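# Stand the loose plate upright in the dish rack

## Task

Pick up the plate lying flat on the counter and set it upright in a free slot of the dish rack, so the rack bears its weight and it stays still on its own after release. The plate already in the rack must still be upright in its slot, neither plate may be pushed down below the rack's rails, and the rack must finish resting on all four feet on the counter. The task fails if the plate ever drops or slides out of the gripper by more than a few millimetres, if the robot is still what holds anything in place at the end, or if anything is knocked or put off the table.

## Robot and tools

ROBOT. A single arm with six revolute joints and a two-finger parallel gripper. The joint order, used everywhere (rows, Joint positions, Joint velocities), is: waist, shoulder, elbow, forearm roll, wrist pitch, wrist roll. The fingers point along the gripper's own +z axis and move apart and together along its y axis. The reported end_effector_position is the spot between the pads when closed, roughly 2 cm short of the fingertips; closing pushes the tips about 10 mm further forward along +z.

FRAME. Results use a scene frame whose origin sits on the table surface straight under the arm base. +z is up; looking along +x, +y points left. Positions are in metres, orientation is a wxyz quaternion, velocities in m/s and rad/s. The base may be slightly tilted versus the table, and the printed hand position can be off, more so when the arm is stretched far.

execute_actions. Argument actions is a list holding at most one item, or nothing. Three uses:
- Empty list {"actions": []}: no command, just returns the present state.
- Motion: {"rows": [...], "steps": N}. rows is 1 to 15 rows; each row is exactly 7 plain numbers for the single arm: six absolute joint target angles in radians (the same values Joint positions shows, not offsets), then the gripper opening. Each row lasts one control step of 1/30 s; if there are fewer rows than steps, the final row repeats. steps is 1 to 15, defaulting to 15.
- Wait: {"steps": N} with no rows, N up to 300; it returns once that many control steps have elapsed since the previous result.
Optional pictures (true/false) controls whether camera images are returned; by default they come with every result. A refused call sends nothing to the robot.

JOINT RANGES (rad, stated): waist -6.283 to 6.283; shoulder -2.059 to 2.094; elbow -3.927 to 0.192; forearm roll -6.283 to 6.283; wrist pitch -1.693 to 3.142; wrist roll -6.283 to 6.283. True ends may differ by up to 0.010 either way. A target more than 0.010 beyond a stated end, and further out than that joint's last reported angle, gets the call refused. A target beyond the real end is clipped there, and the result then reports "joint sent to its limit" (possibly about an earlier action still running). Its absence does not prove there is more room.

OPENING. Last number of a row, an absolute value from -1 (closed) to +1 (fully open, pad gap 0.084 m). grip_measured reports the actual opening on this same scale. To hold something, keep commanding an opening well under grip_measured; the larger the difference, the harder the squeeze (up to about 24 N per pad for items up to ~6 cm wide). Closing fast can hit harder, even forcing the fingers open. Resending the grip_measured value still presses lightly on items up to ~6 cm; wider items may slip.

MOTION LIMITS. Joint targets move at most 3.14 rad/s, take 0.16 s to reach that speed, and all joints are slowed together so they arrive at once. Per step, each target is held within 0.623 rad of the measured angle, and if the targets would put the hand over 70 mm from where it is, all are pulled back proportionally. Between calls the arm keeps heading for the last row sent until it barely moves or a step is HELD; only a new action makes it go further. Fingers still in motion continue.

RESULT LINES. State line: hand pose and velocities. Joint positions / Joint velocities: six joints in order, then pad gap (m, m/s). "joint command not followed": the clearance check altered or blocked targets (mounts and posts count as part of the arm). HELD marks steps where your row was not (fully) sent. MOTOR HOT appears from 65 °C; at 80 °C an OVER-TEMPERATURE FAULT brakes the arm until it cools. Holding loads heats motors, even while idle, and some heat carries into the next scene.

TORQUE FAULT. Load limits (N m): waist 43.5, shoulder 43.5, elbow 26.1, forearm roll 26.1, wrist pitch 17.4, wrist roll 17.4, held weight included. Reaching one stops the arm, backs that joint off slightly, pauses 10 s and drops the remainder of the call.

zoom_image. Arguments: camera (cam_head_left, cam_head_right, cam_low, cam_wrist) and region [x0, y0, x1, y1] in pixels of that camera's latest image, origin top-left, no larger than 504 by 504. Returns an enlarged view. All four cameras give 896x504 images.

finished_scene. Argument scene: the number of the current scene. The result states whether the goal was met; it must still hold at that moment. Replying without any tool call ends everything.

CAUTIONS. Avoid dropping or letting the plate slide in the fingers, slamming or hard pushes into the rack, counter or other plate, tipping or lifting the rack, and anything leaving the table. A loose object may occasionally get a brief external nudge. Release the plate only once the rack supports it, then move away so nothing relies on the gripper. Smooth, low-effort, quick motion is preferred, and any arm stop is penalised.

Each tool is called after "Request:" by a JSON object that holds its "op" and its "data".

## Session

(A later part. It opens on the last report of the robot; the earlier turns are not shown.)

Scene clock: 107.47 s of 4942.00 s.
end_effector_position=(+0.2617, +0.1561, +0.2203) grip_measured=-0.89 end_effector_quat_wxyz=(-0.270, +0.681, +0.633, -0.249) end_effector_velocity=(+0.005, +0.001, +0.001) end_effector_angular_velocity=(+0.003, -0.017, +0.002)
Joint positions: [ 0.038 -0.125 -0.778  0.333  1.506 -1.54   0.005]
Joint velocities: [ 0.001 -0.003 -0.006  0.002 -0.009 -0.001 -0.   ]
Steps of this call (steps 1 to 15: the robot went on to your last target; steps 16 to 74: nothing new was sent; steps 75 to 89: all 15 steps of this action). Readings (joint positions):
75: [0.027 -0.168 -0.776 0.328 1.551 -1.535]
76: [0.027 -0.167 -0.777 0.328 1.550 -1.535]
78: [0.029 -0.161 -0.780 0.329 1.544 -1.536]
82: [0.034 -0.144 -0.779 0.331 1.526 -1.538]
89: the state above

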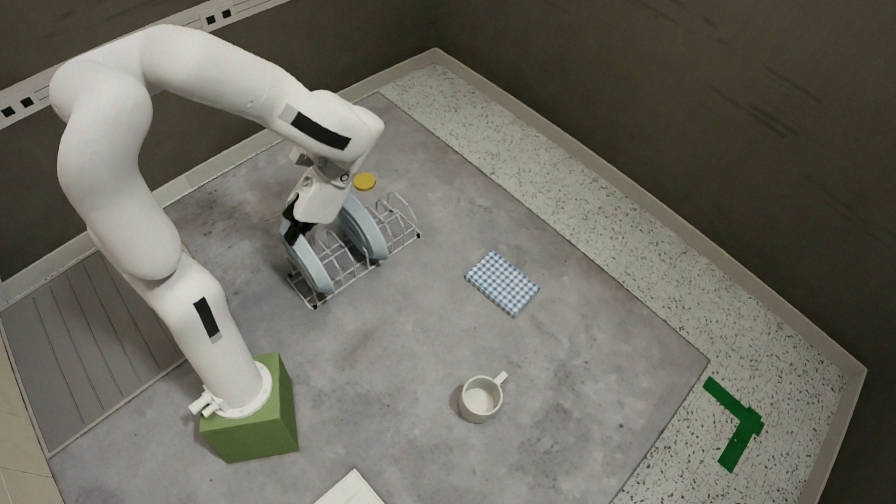

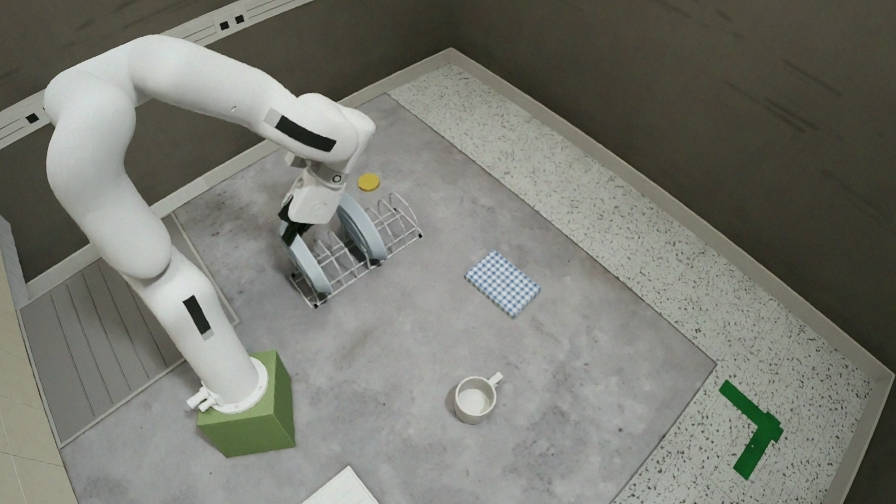

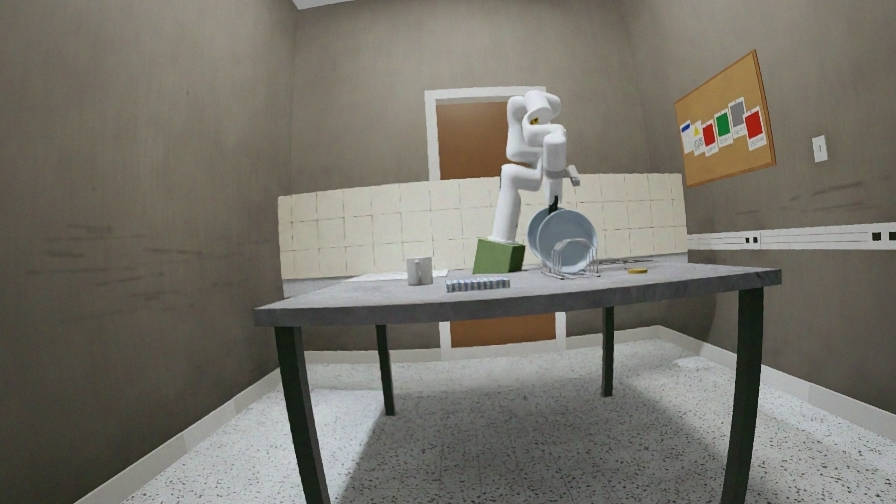

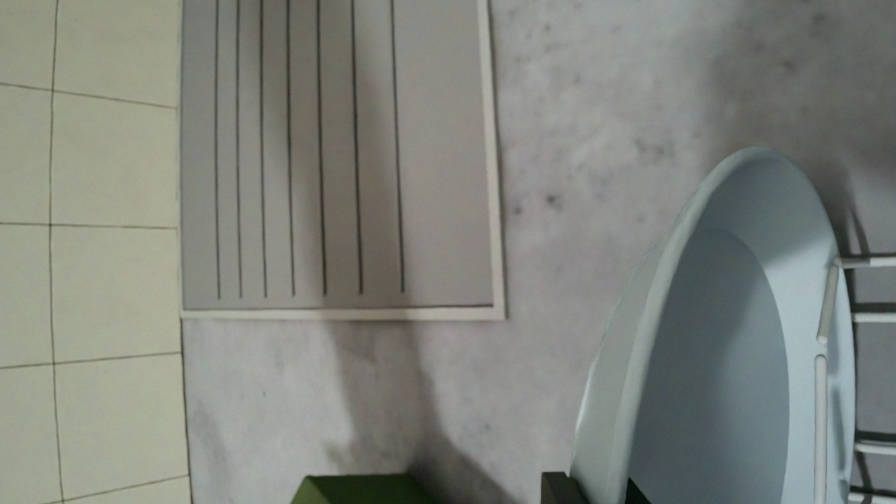

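Request:
{"op": "execute_actions", "data": {"actions": [{"rows":[[0.039,-0.124,-0.778,0.333,1.502,-1.540,-1],[0.039,-0.122,-0.777,0.333,1.499,-1.541,-1],[0.040,-0.120,-0.776,0.334,1.496,-1.541,-1],[0.041,-0.118,-0.775,0.334,1.493,-1.541,-1],[0.041,-0.116,-0.774,0.334,1.490,-1.542,-1],[0.042,-0.114,-0.773,0.334,1.487,-1.542,-1],[0.043,-0.112,-0.772,0.335,1.484,-1.542,-1],[0.043,-0.110,-0.771,0.335,1.481,-1.543,-1],[0.044,-0.108,-0.770,0.335,1.478,-1.543,-1],[0.045,-0.106,-0.769,0.336,1.475,-1.543,-1]]}]}}

Request:
{"op": "execute_actions", "data": {"actions": [{"rows":[[0.045,-0.104,-0.768,0.336,1.472,-1.543,-1],[0.046,-0.102,-0.768,0.336,1.469,-1.544,-1],[0.047,-0.100,-0.767,0.336,1.466,-1.544,-1],[0.047,-0.098,-0.766,0.337,1.463,-1.544,-1],[0.048,-0.096,-0.765,0.337,1.460,-1.545,-1]]}]}}

Scene clock: 110.60 s of 4942.00 s.
end_effector_position=(+0.2621, +0.1556, +0.2105) grip_measured=-0.89 end_effector_quat_wxyz=(-0.268, +0.682, +0.634, -0.249) end_effector_velocity=(+0.000, +0.000, -0.000) end_effector_angular_velocity=(+0.000, -0.002, +0.000)
Joint positions: [ 0.045 -0.106 -0.769  0.336  1.475 -1.543  0.005]
Joint velocities: [ 0.001 -0.001  0.001  0.001 -0.003 -0.     0.   ]
Steps of this call (steps 1 to 15: the robot went on to your last target; steps 16 to 79: nothing new was sent; steps 80 to 94: all 15 steps of this action). Readings (joint positions):
80: [0.038 -0.126 -0.779 0.333 1.505 -1.540]
81: [0.038 -0.126 -0.779 0.333 1.504 -1.540]
83: [0.039 -0.123 -0.777 0.333 1.500 -1.541]
87: [0.042 -0.115 -0.773 0.334 1.488 -1.542]
94: the state above

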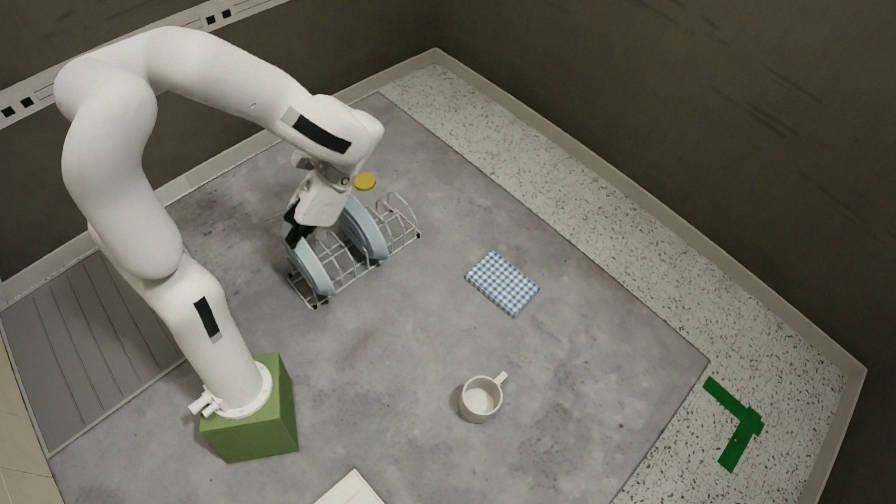

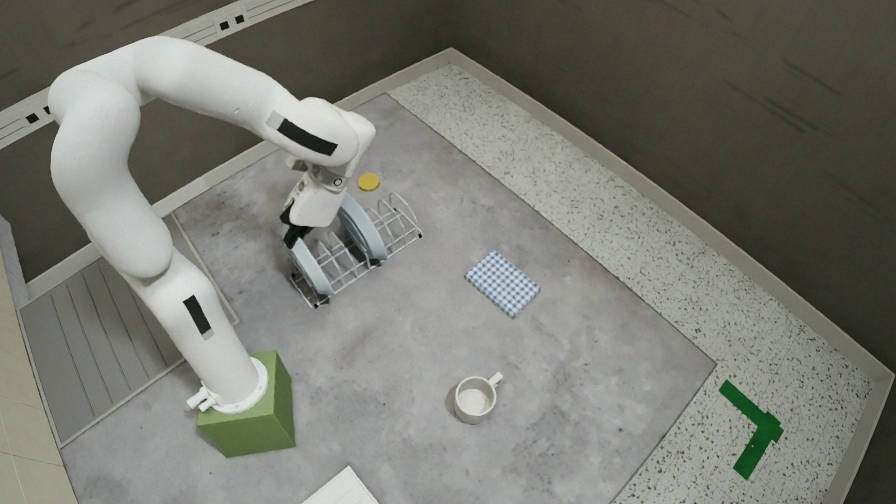

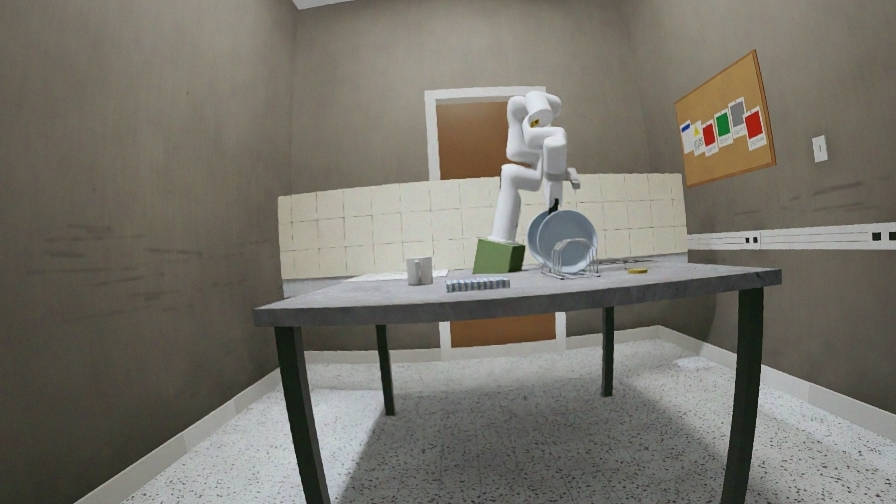

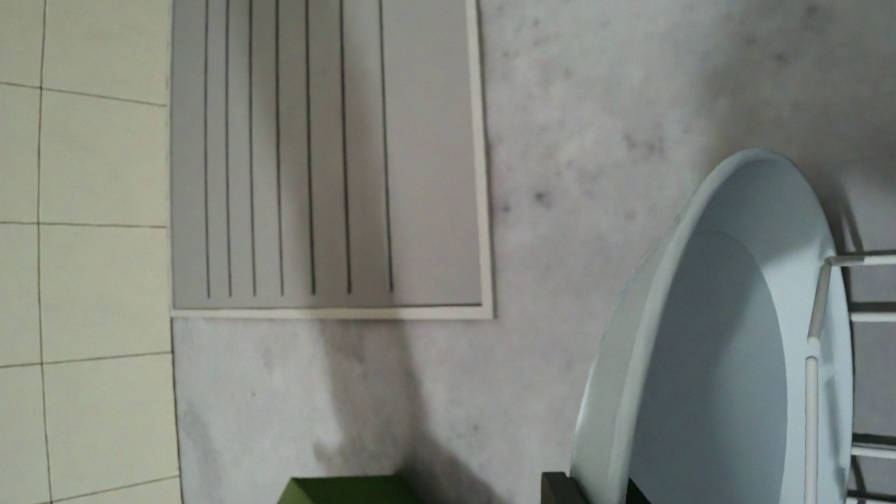

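Scene clock: 111.10 s of 4942.00 s.
end_effector_position=(+0.2619, +0.1552, +0.2054) grip_measured=-0.89 end_effector_quat_wxyz=(-0.267, +0.682, +0.634, -0.249) end_effector_velocity=(-0.000, -0.000, -0.000) end_effector_angular_velocity=(+0.000, +0.000, -0.001)
Joint positions: [ 0.048 -0.096 -0.765  0.337  1.46  -1.545  0.005]
Joint velocities: [-0.001 -0.     0.001  0.    -0.    -0.001  0.   ]
Steps of this call (steps 1 to 15: all 15 steps of this action). Readings (joint positions):
1: [0.045 -0.106 -0.769 0.336 1.475 -1.543]
2: [0.045 -0.106 -0.769 0.336 1.474 -1.543]
4: [0.046 -0.103 -0.768 0.336 1.469 -1.544]
8: [0.048 -0.096 -0.764 0.337 1.461 -1.545]
15: the state above

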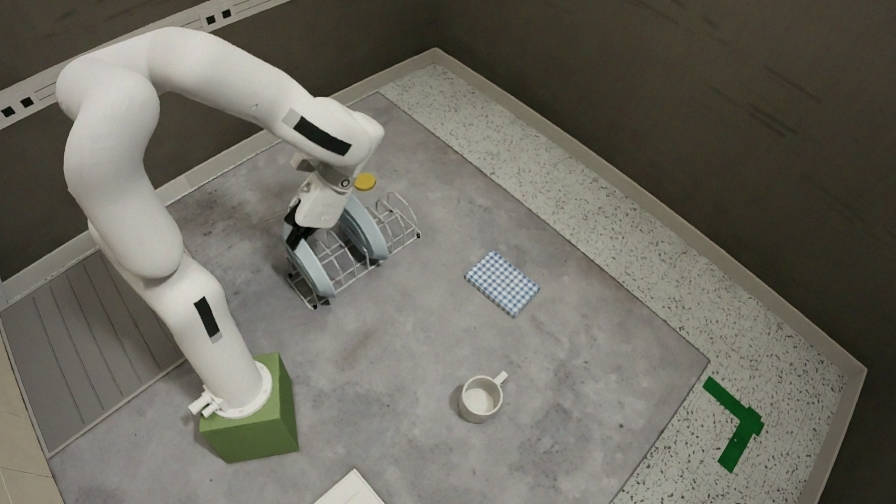

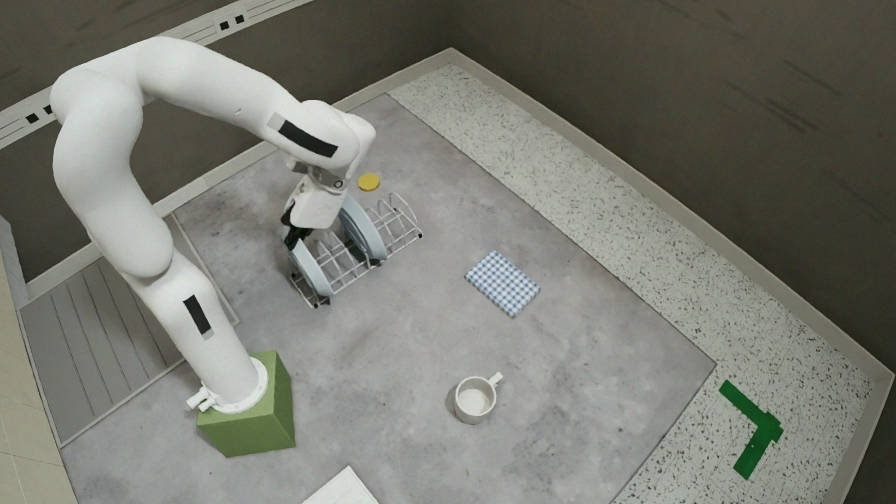

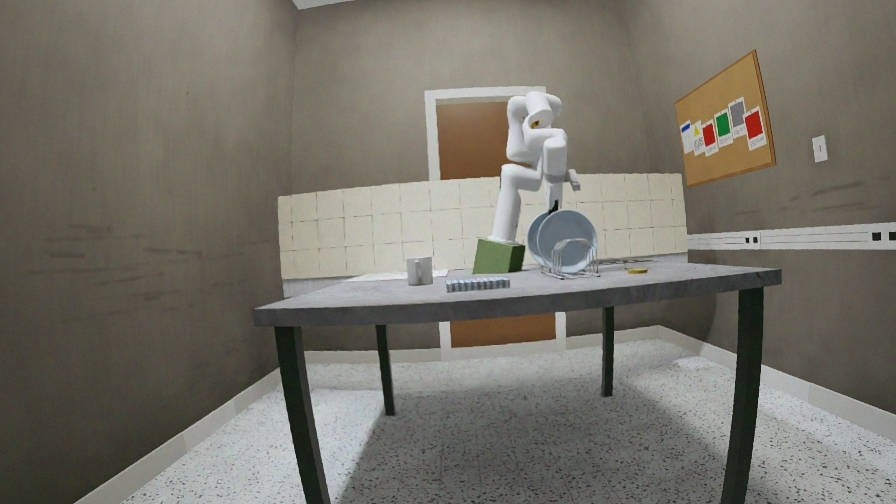

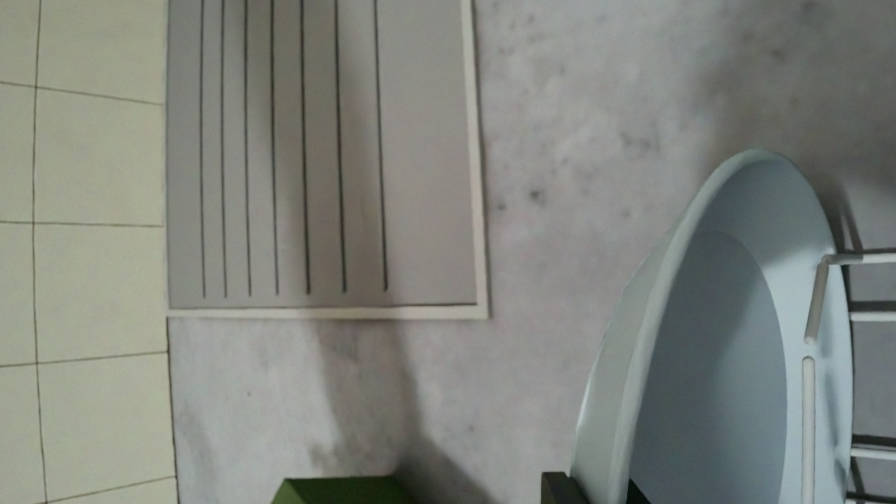

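Request:
{"op": "execute_actions", "data": {"actions": [{"rows":[[0.048,-0.093,-0.765,0.337,1.457,-1.545,-1],[0.049,-0.091,-0.764,0.337,1.454,-1.545,-1],[0.049,-0.089,-0.763,0.338,1.451,-1.546,-1],[0.050,-0.087,-0.762,0.338,1.448,-1.546,-1]]}]}}

Scene clock: 114.70 s of 4942.00 s.
end_effector_position=(+0.2621, +0.1548, +0.2015) grip_measured=-0.89 end_effector_quat_wxyz=(-0.267, +0.682, +0.634, -0.249) end_effector_velocity=(+0.000, -0.000, -0.000) end_effector_angular_velocity=(-0.000, -0.001, -0.002)
Joint positions: [ 0.05  -0.087 -0.762  0.338  1.448 -1.546  0.005]
Joint velocities: [-0.001  0.001  0.     0.001 -0.001  0.     0.   ]
Steps of this call (steps 1 to 15: the robot went on to your last target; steps 16 to 93: nothing new was sent; steps 94 to 108: all 15 steps of this action). Readings (joint positions):
94: [0.048 -0.096 -0.765 0.337 1.460 -1.545]
95: [0.048 -0.095 -0.765 0.337 1.459 -1.545]
97: [0.049 -0.092 -0.764 0.337 1.455 -1.545]
101: [0.050 -0.087 -0.763 0.338 1.449 -1.546]
108: the state above

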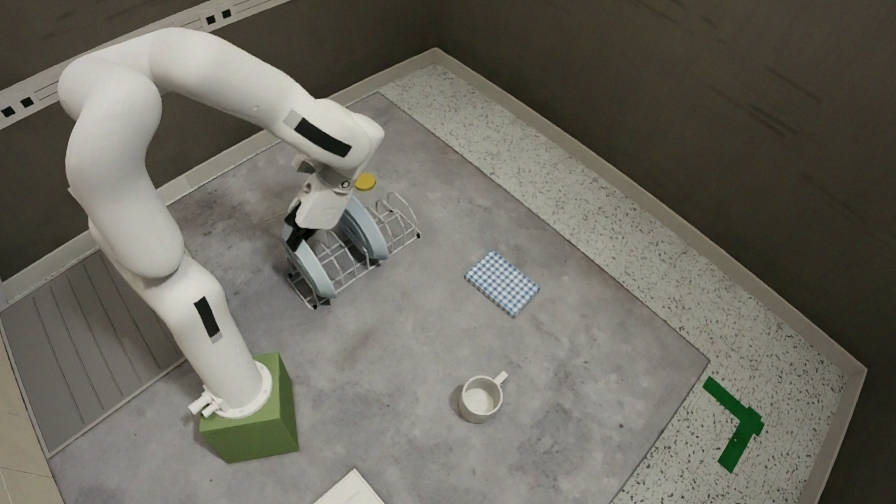

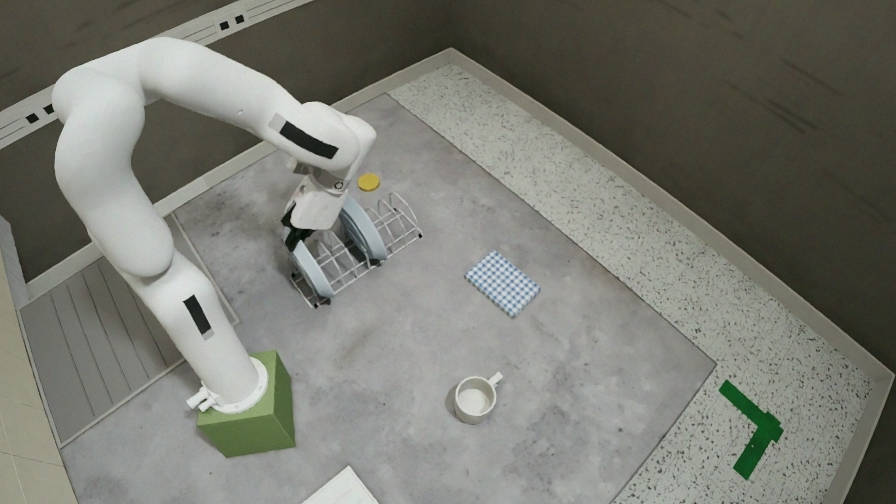

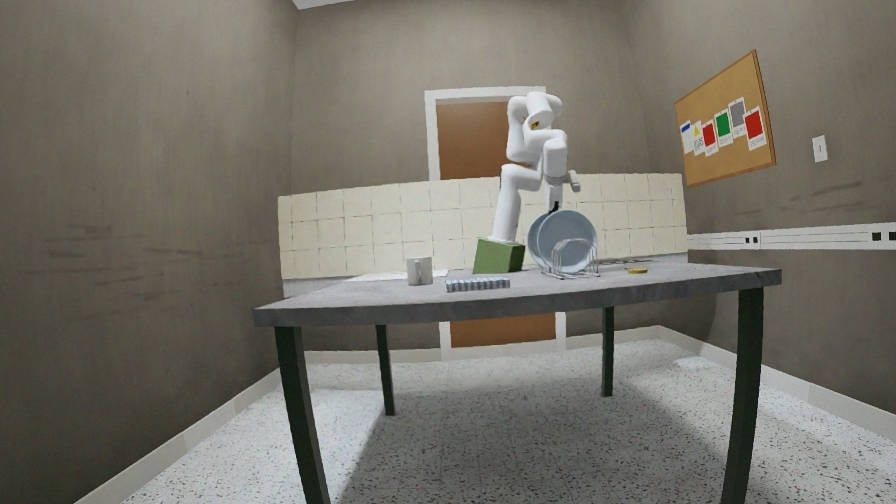

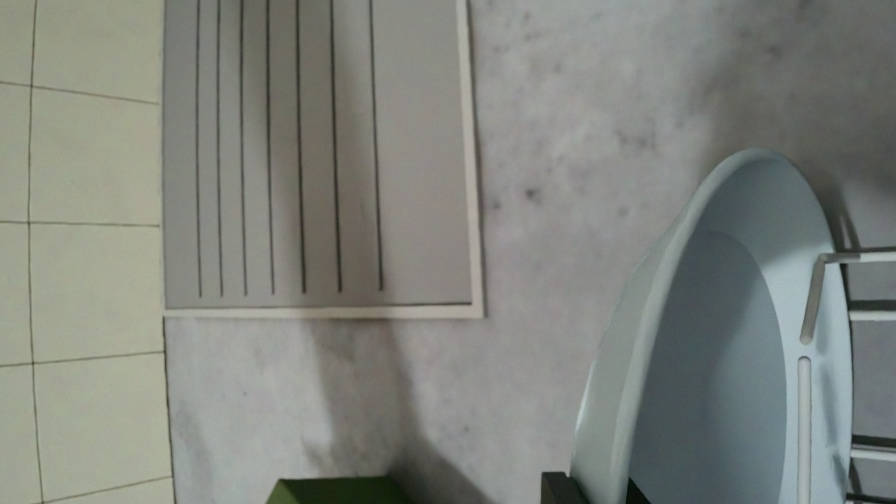

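Request:
{"op": "execute_actions", "data": {"actions": [{"rows":[[0.050,-0.085,-0.762,0.338,1.445,-1.546,-1],[0.051,-0.083,-0.761,0.338,1.442,-1.547,-1],[0.051,-0.081,-0.760,0.339,1.439,-1.547,-1]]}]}}

Request:
{"op": "zoom_image", "data": {"camera": "cam_head_left", "region": [250,170,400,320]}}

Scene clock: 116.43 s of 4942.00 s.
end_effector_position=(+0.2621, +0.1543, +0.1985) grip_measured=-0.89 end_effector_quat_wxyz=(-0.267, +0.683, +0.633, -0.249) end_effector_velocity=(-0.000, -0.000, -0.000) end_effector_angular_velocity=(-0.001, +0.000, +0.002)
Joint positions: [ 0.051 -0.081 -0.76   0.339  1.439 -1.547  0.005]
Joint velocities: [-0.    -0.     0.001 -0.002 -0.    -0.     0.   ]
Steps of this call (steps 1 to 15: the robot went on to your last target; steps 16 to 37: nothing new was sent; steps 38 to 52: all 15 steps of this action). Readings (joint positions):
38: [0.050 -0.087 -0.762 0.338 1.448 -1.546]
39: [0.050 -0.086 -0.762 0.338 1.447 -1.546]
41: [0.051 -0.083 -0.761 0.338 1.442 -1.547]
45: [0.051 -0.081 -0.760 0.339 1.439 -1.547]
52: the state above

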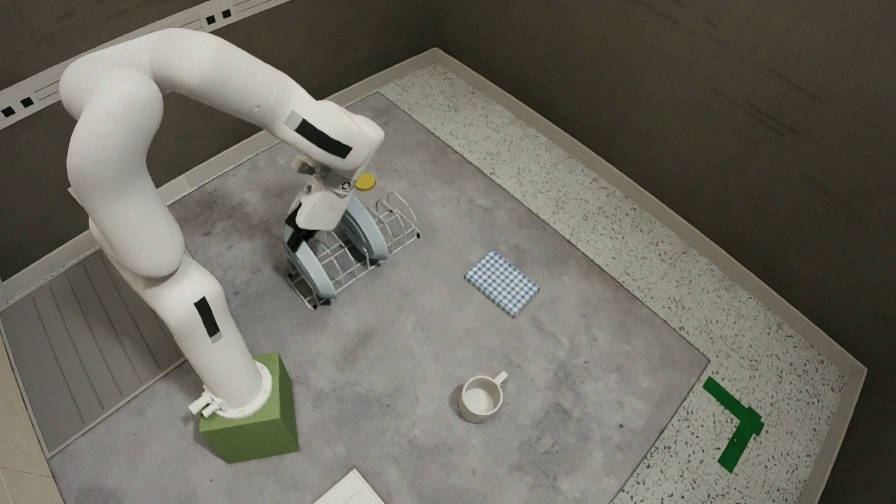

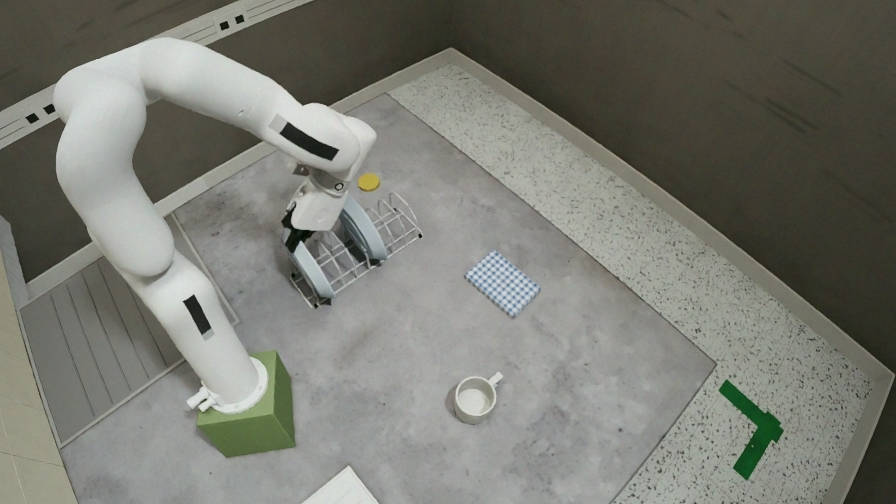

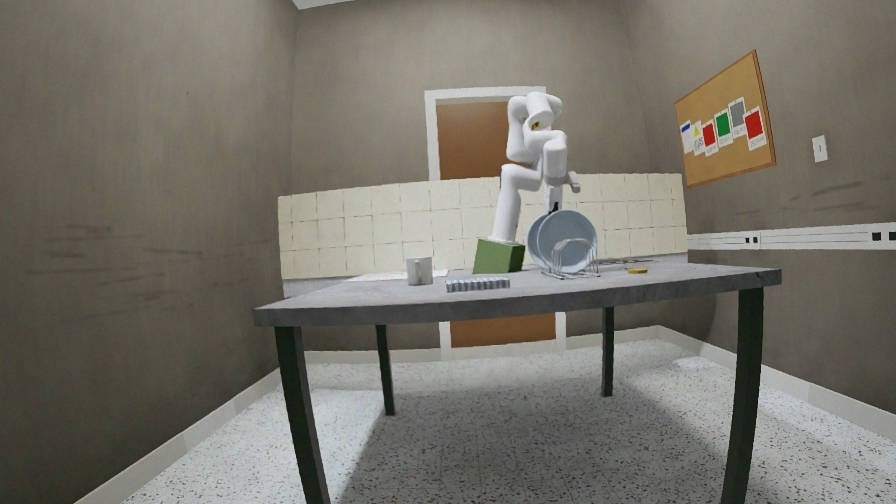

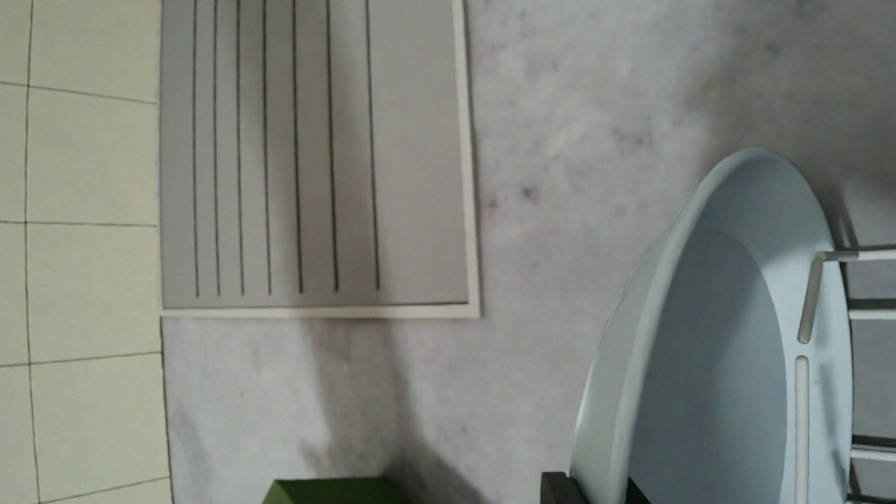

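Region (250, 170, 400, 320) of cam_head_left's 896x504 image, scaled by 3.360, with more detail than that image has.

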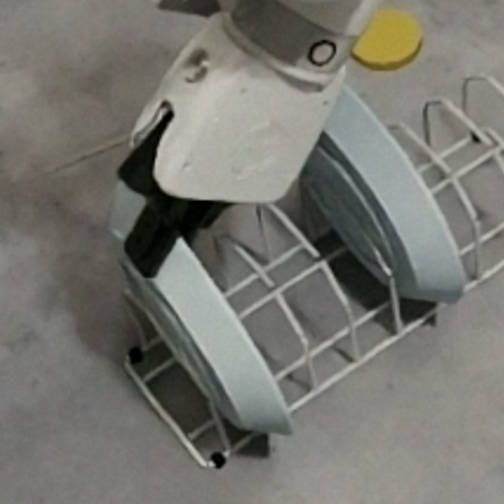

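Request:
{"op": "execute_actions", "data": {"actions": [{"rows":[[0.052,-0.079,-0.759,0.339,1.436,-1.547,-1],[0.053,-0.077,-0.759,0.339,1.433,-1.547,-1],[0.054,-0.075,-0.758,0.339,1.430,-1.547,-1]]}]}}

Scene clock: 120.57 s of 4942.00 s.
end_effector_position=(+0.2622, +0.1549, +0.1971) grip_measured=-0.89 end_effector_quat_wxyz=(-0.266, +0.682, +0.634, -0.249) end_effector_velocity=(-0.001, -0.001, -0.001) end_effector_angular_velocity=(-0.001, +0.007, -0.001)
Joint positions: [ 0.054 -0.077 -0.76   0.34   1.435 -1.547  0.005]
Joint velocities: [-0.001  0.005 -0.001 -0.001  0.003 -0.    -0.   ]
Steps of this call (steps 1 to 15: the robot went on to your last target; steps 16 to 100: nothing new was sent; then 0.30 s passed at rest; steps 101 to 115: all 15 steps of this action). Readings (joint positions):
101: [0.051 -0.081 -0.760 0.339 1.439 -1.547]
102: [0.051 -0.081 -0.760 0.339 1.438 -1.547]
104: [0.053 -0.079 -0.760 0.339 1.436 -1.547]
108: [0.054 -0.078 -0.761 0.340 1.436 -1.547]
115: the state above

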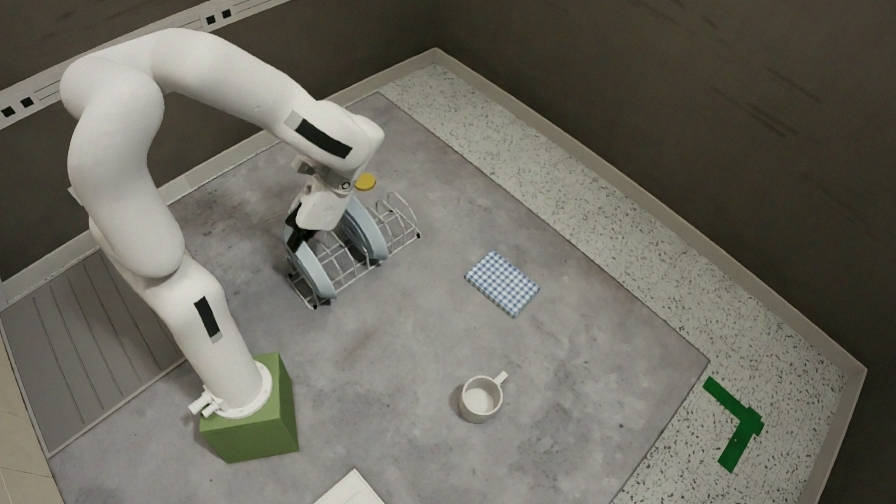

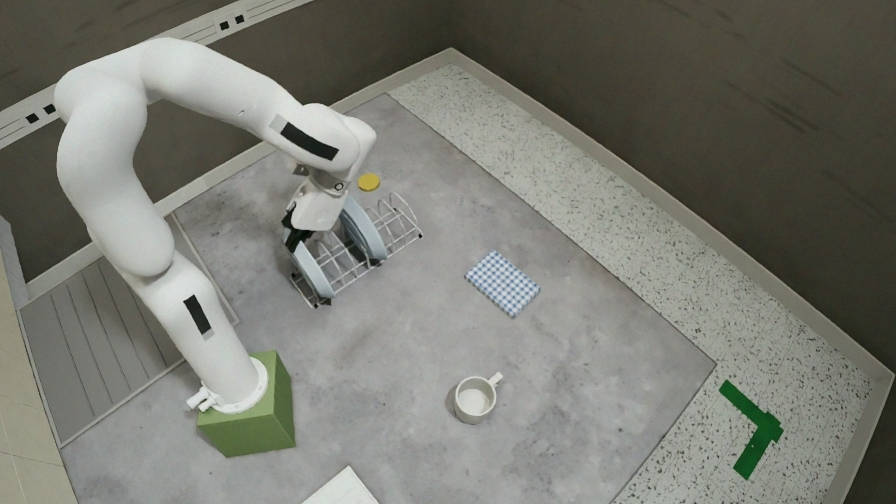

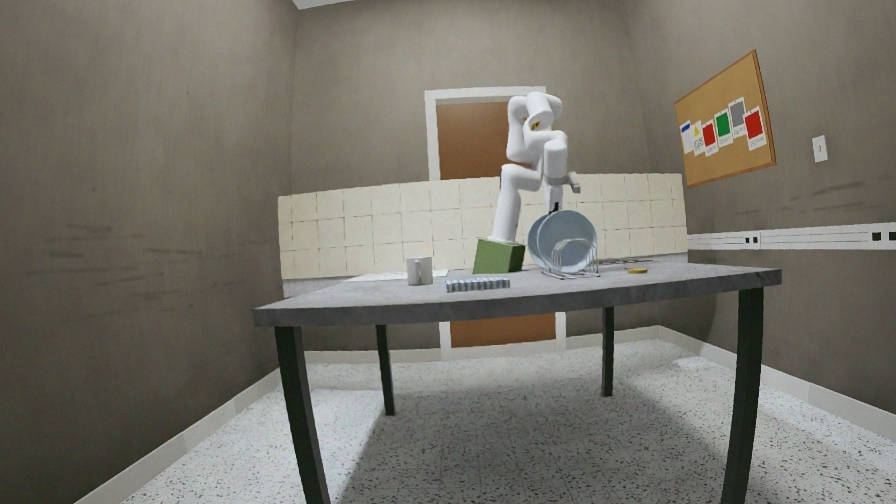

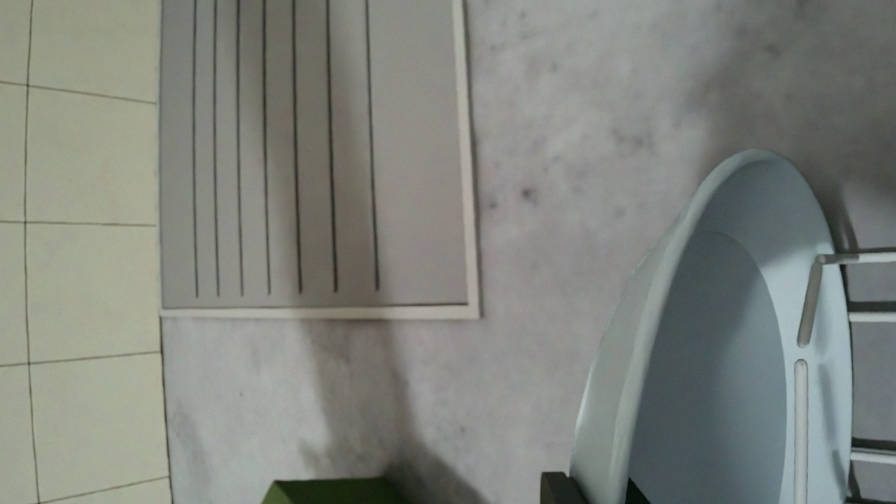

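Contact. Release.

Request:
{"op": "execute_actions", "data": {"actions": [{"rows":[[0.053,-0.078,-0.760,0.339,1.435,-1.547,-1],[0.053,-0.078,-0.760,0.339,1.435,-1.547,-0.97],[0.053,-0.078,-0.760,0.339,1.435,-1.547,-0.94],[0.053,-0.078,-0.760,0.339,1.435,-1.547,-0.92],[0.053,-0.078,-0.760,0.339,1.435,-1.547,-0.9],[0.053,-0.078,-0.760,0.339,1.435,-1.547,-0.88],[0.053,-0.078,-0.760,0.339,1.435,-1.547,-0.86],[0.053,-0.078,-0.760,0.339,1.435,-1.547,-0.84],[0.053,-0.078,-0.760,0.339,1.435,-1.547,-0.81],[0.053,-0.078,-0.760,0.339,1.435,-1.547,-0.77],[0.053,-0.078,-0.760,0.339,1.435,-1.547,-0.72],[0.053,-0.078,-0.760,0.339,1.435,-1.547,-0.66],[0.053,-0.078,-0.760,0.339,1.435,-1.547,-0.6],[0.053,-0.078,-0.760,0.339,1.435,-1.547,-0.52],[0.053,-0.078,-0.760,0.339,1.435,-1.547,-0.45]]}]}}

Scene clock: 123.87 s of 4942.00 s.
end_effector_position=(+0.2600, +0.1529, +0.1946) grip_measured=-0.54 end_effector_quat_wxyz=(-0.267, +0.683, +0.632, -0.252) end_effector_velocity=(-0.001, +0.002, +0.005) end_effector_angular_velocity=(+0.006, +0.010, +0.002)
Joint positions: [ 0.053 -0.073 -0.753  0.338  1.43  -1.547  0.02 ]
Joint velocities: [ 0.001 -0.006 -0.006  0.003  0.021 -0.001  0.096]
Steps of this call (steps 1 to 15: the robot went on to your last target; steps 16 to 84: nothing new was sent; steps 85 to 99: all 15 steps of this action). Readings (joint positions):
85: [0.054 -0.075 -0.758 0.339 1.436 -1.547]
86: [0.054 -0.076 -0.758 0.339 1.437 -1.547]
88: [0.053 -0.076 -0.758 0.339 1.437 -1.547]
92: [0.053 -0.076 -0.757 0.339 1.436 -1.547]
99: the state above

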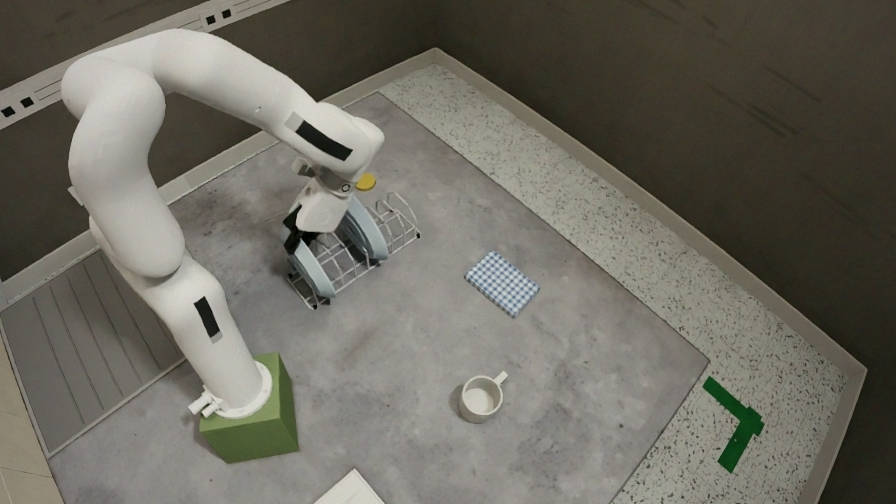

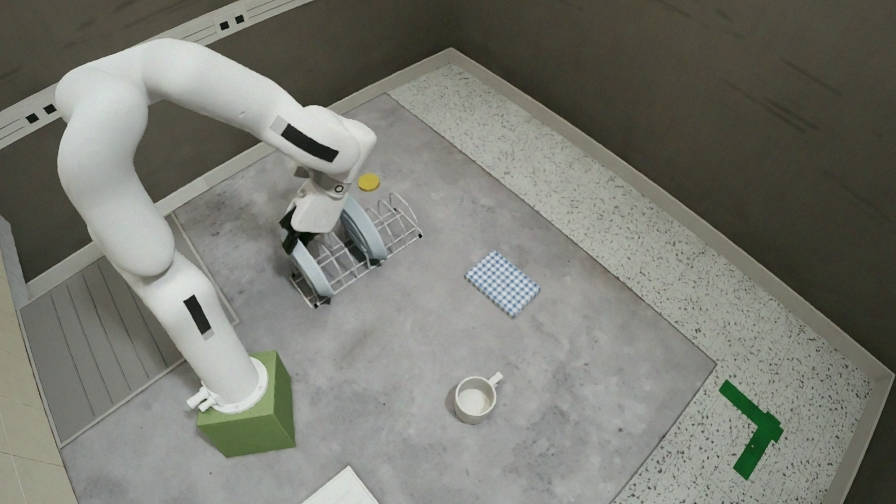

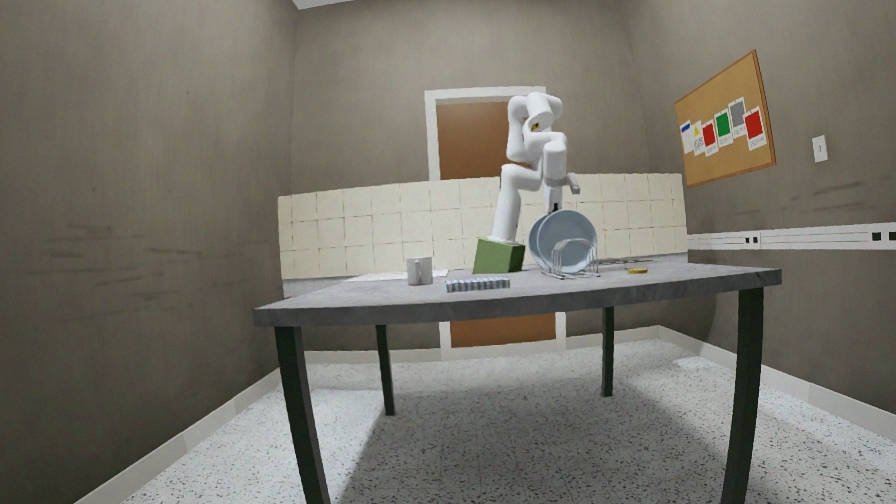

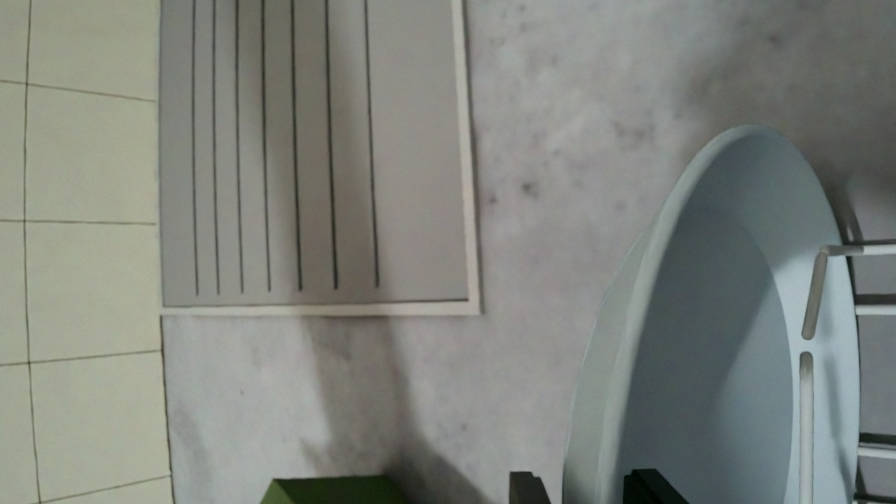

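Request:
{"op": "execute_actions", "data": {"actions": [{"rows":[[0.050,-0.076,-0.773,0.338,1.447,-1.546,-0.45],[0.047,-0.074,-0.787,0.337,1.458,-1.545,-0.45],[0.044,-0.073,-0.800,0.335,1.470,-1.544,-0.45],[0.041,-0.071,-0.814,0.334,1.481,-1.543,-0.45],[0.038,-0.069,-0.827,0.333,1.493,-1.542,-0.45],[0.035,-0.067,-0.840,0.332,1.505,-1.541,-0.45],[0.032,-0.065,-0.854,0.331,1.516,-1.540,-0.45],[0.029,-0.064,-0.867,0.329,1.528,-1.539,-0.45],[0.026,-0.062,-0.881,0.328,1.539,-1.538,-0.45],[0.023,-0.062,-0.894,0.327,1.551,-1.537,-0.45],[0.018,-0.075,-0.905,0.325,1.575,-1.535,-0.45],[0.012,-0.09,-0.915,0.322,1.60,-1.532,-0.45],[0.006,-0.105,-0.925,0.320,1.625,-1.530,-0.45],[0,-0.12,-0.935,0.317,1.65,-1.527,-0.45]]}], "pictures": false}}

Request:
{"op": "execute_actions", "data": {"actions": [{"steps":30}]}}

Request:
{"op": "zoom_image", "data": {"camera": "cam_head_left", "region": [250,170,400,320]}}

Scene clock: 127.70 s of 4942.00 s.
end_effector_position=(+0.2926, +0.1600, +0.2511) grip_measured=-0.47 end_effector_quat_wxyz=(-0.270, +0.681, +0.635, -0.245) end_effector_velocity=(+0.020, +0.006, +0.253) end_effector_angular_velocity=(+0.027, -0.063, +0.011)
Joint positions: [ 0.01  -0.095 -0.917  0.321  1.609 -1.531  0.024]
Joint velocities: [-0.162 -0.419 -0.303 -0.07   0.667  0.068  0.   ]
Steps of this call (steps 1 to 15: the robot went on to your last target; steps 16 to 100: nothing new was sent; steps 101 to 115: all 15 steps of this action). Readings (joint positions):
101: [0.053 -0.078 -0.760 0.339 1.435 -1.547]
102: [0.052 -0.077 -0.763 0.339 1.439 -1.547]
104: [0.048 -0.074 -0.781 0.337 1.455 -1.545]
108: [0.036 -0.068 -0.835 0.332 1.499 -1.541]
115: the state above

Scene clock: 128.70 s of 4942.00 s.
end_effector_position=(+0.2932, +0.1603, +0.2664) grip_measured=-0.47 end_effector_quat_wxyz=(-0.269, +0.681, +0.636, -0.243) end_effector_velocity=(+0.001, -0.000, +0.000) end_effector_angular_velocity=(-0.000, -0.002, +0.000)
Joint positions: [ 0.    -0.12  -0.935  0.317  1.65  -1.527  0.024]
Joint velocities: [-0.    -0.    -0.001 -0.    -0.    -0.    -0.   ]
Steps of this call (steps 1 to 30: the robot went on to your last target). Readings (joint positions):
1: [0.005 -0.108 -0.927 0.319 1.629 -1.529]
2: [0.002 -0.117 -0.934 0.318 1.640 -1.528]
4: [0.000 -0.122 -0.938 0.317 1.648 -1.527]
8: [0.000 -0.119 -0.933 0.317 1.650 -1.527]
30: the state above
The arm was judged still, so your last target was given up. Only a new action makes it travel on or press farther. Fingers that are still opening or closing keep moving.

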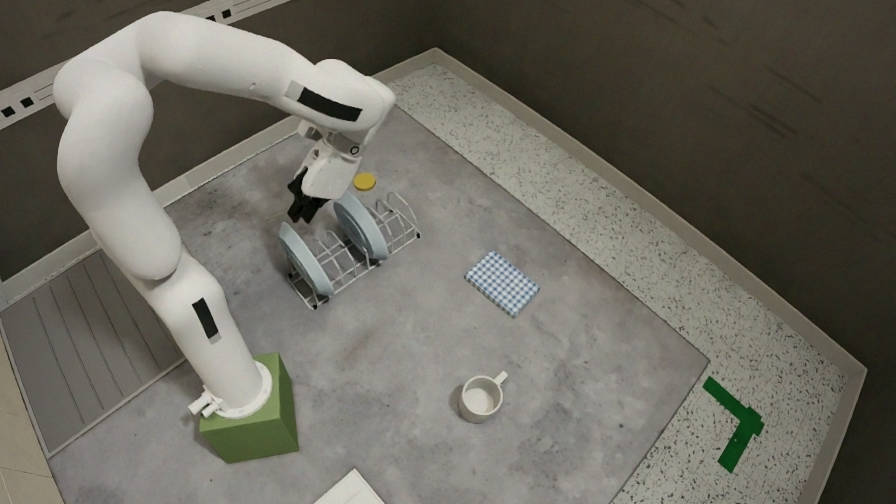

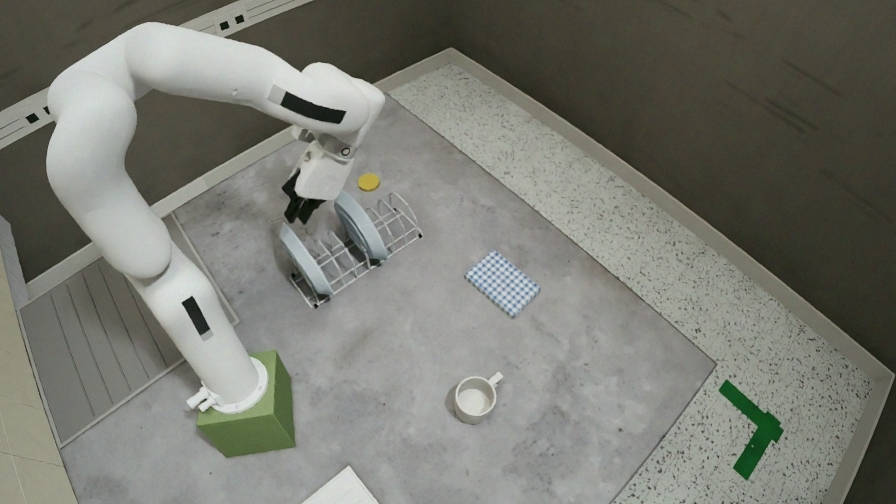

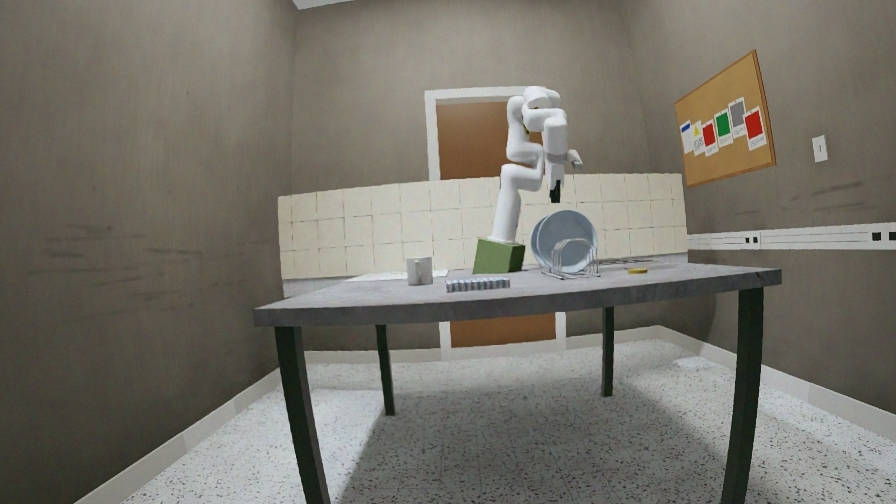

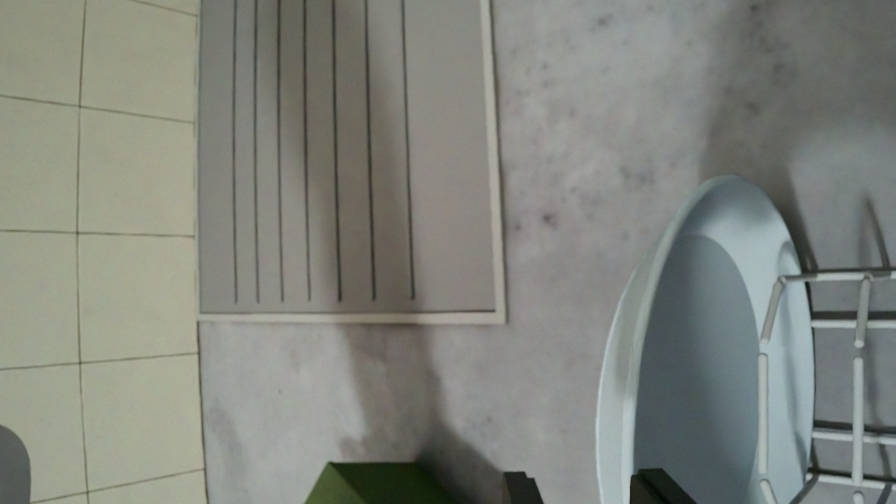

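Region (250, 170, 400, 320) of cam_head_left's 896x504 image, scaled by 3.360, with more detail than that image has.

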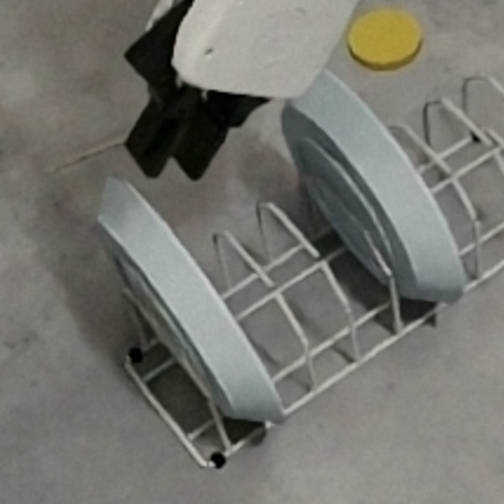

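Request:
{"op": "finished_scene", "data": {"scene": 2}}

The scene is finished: the task was done.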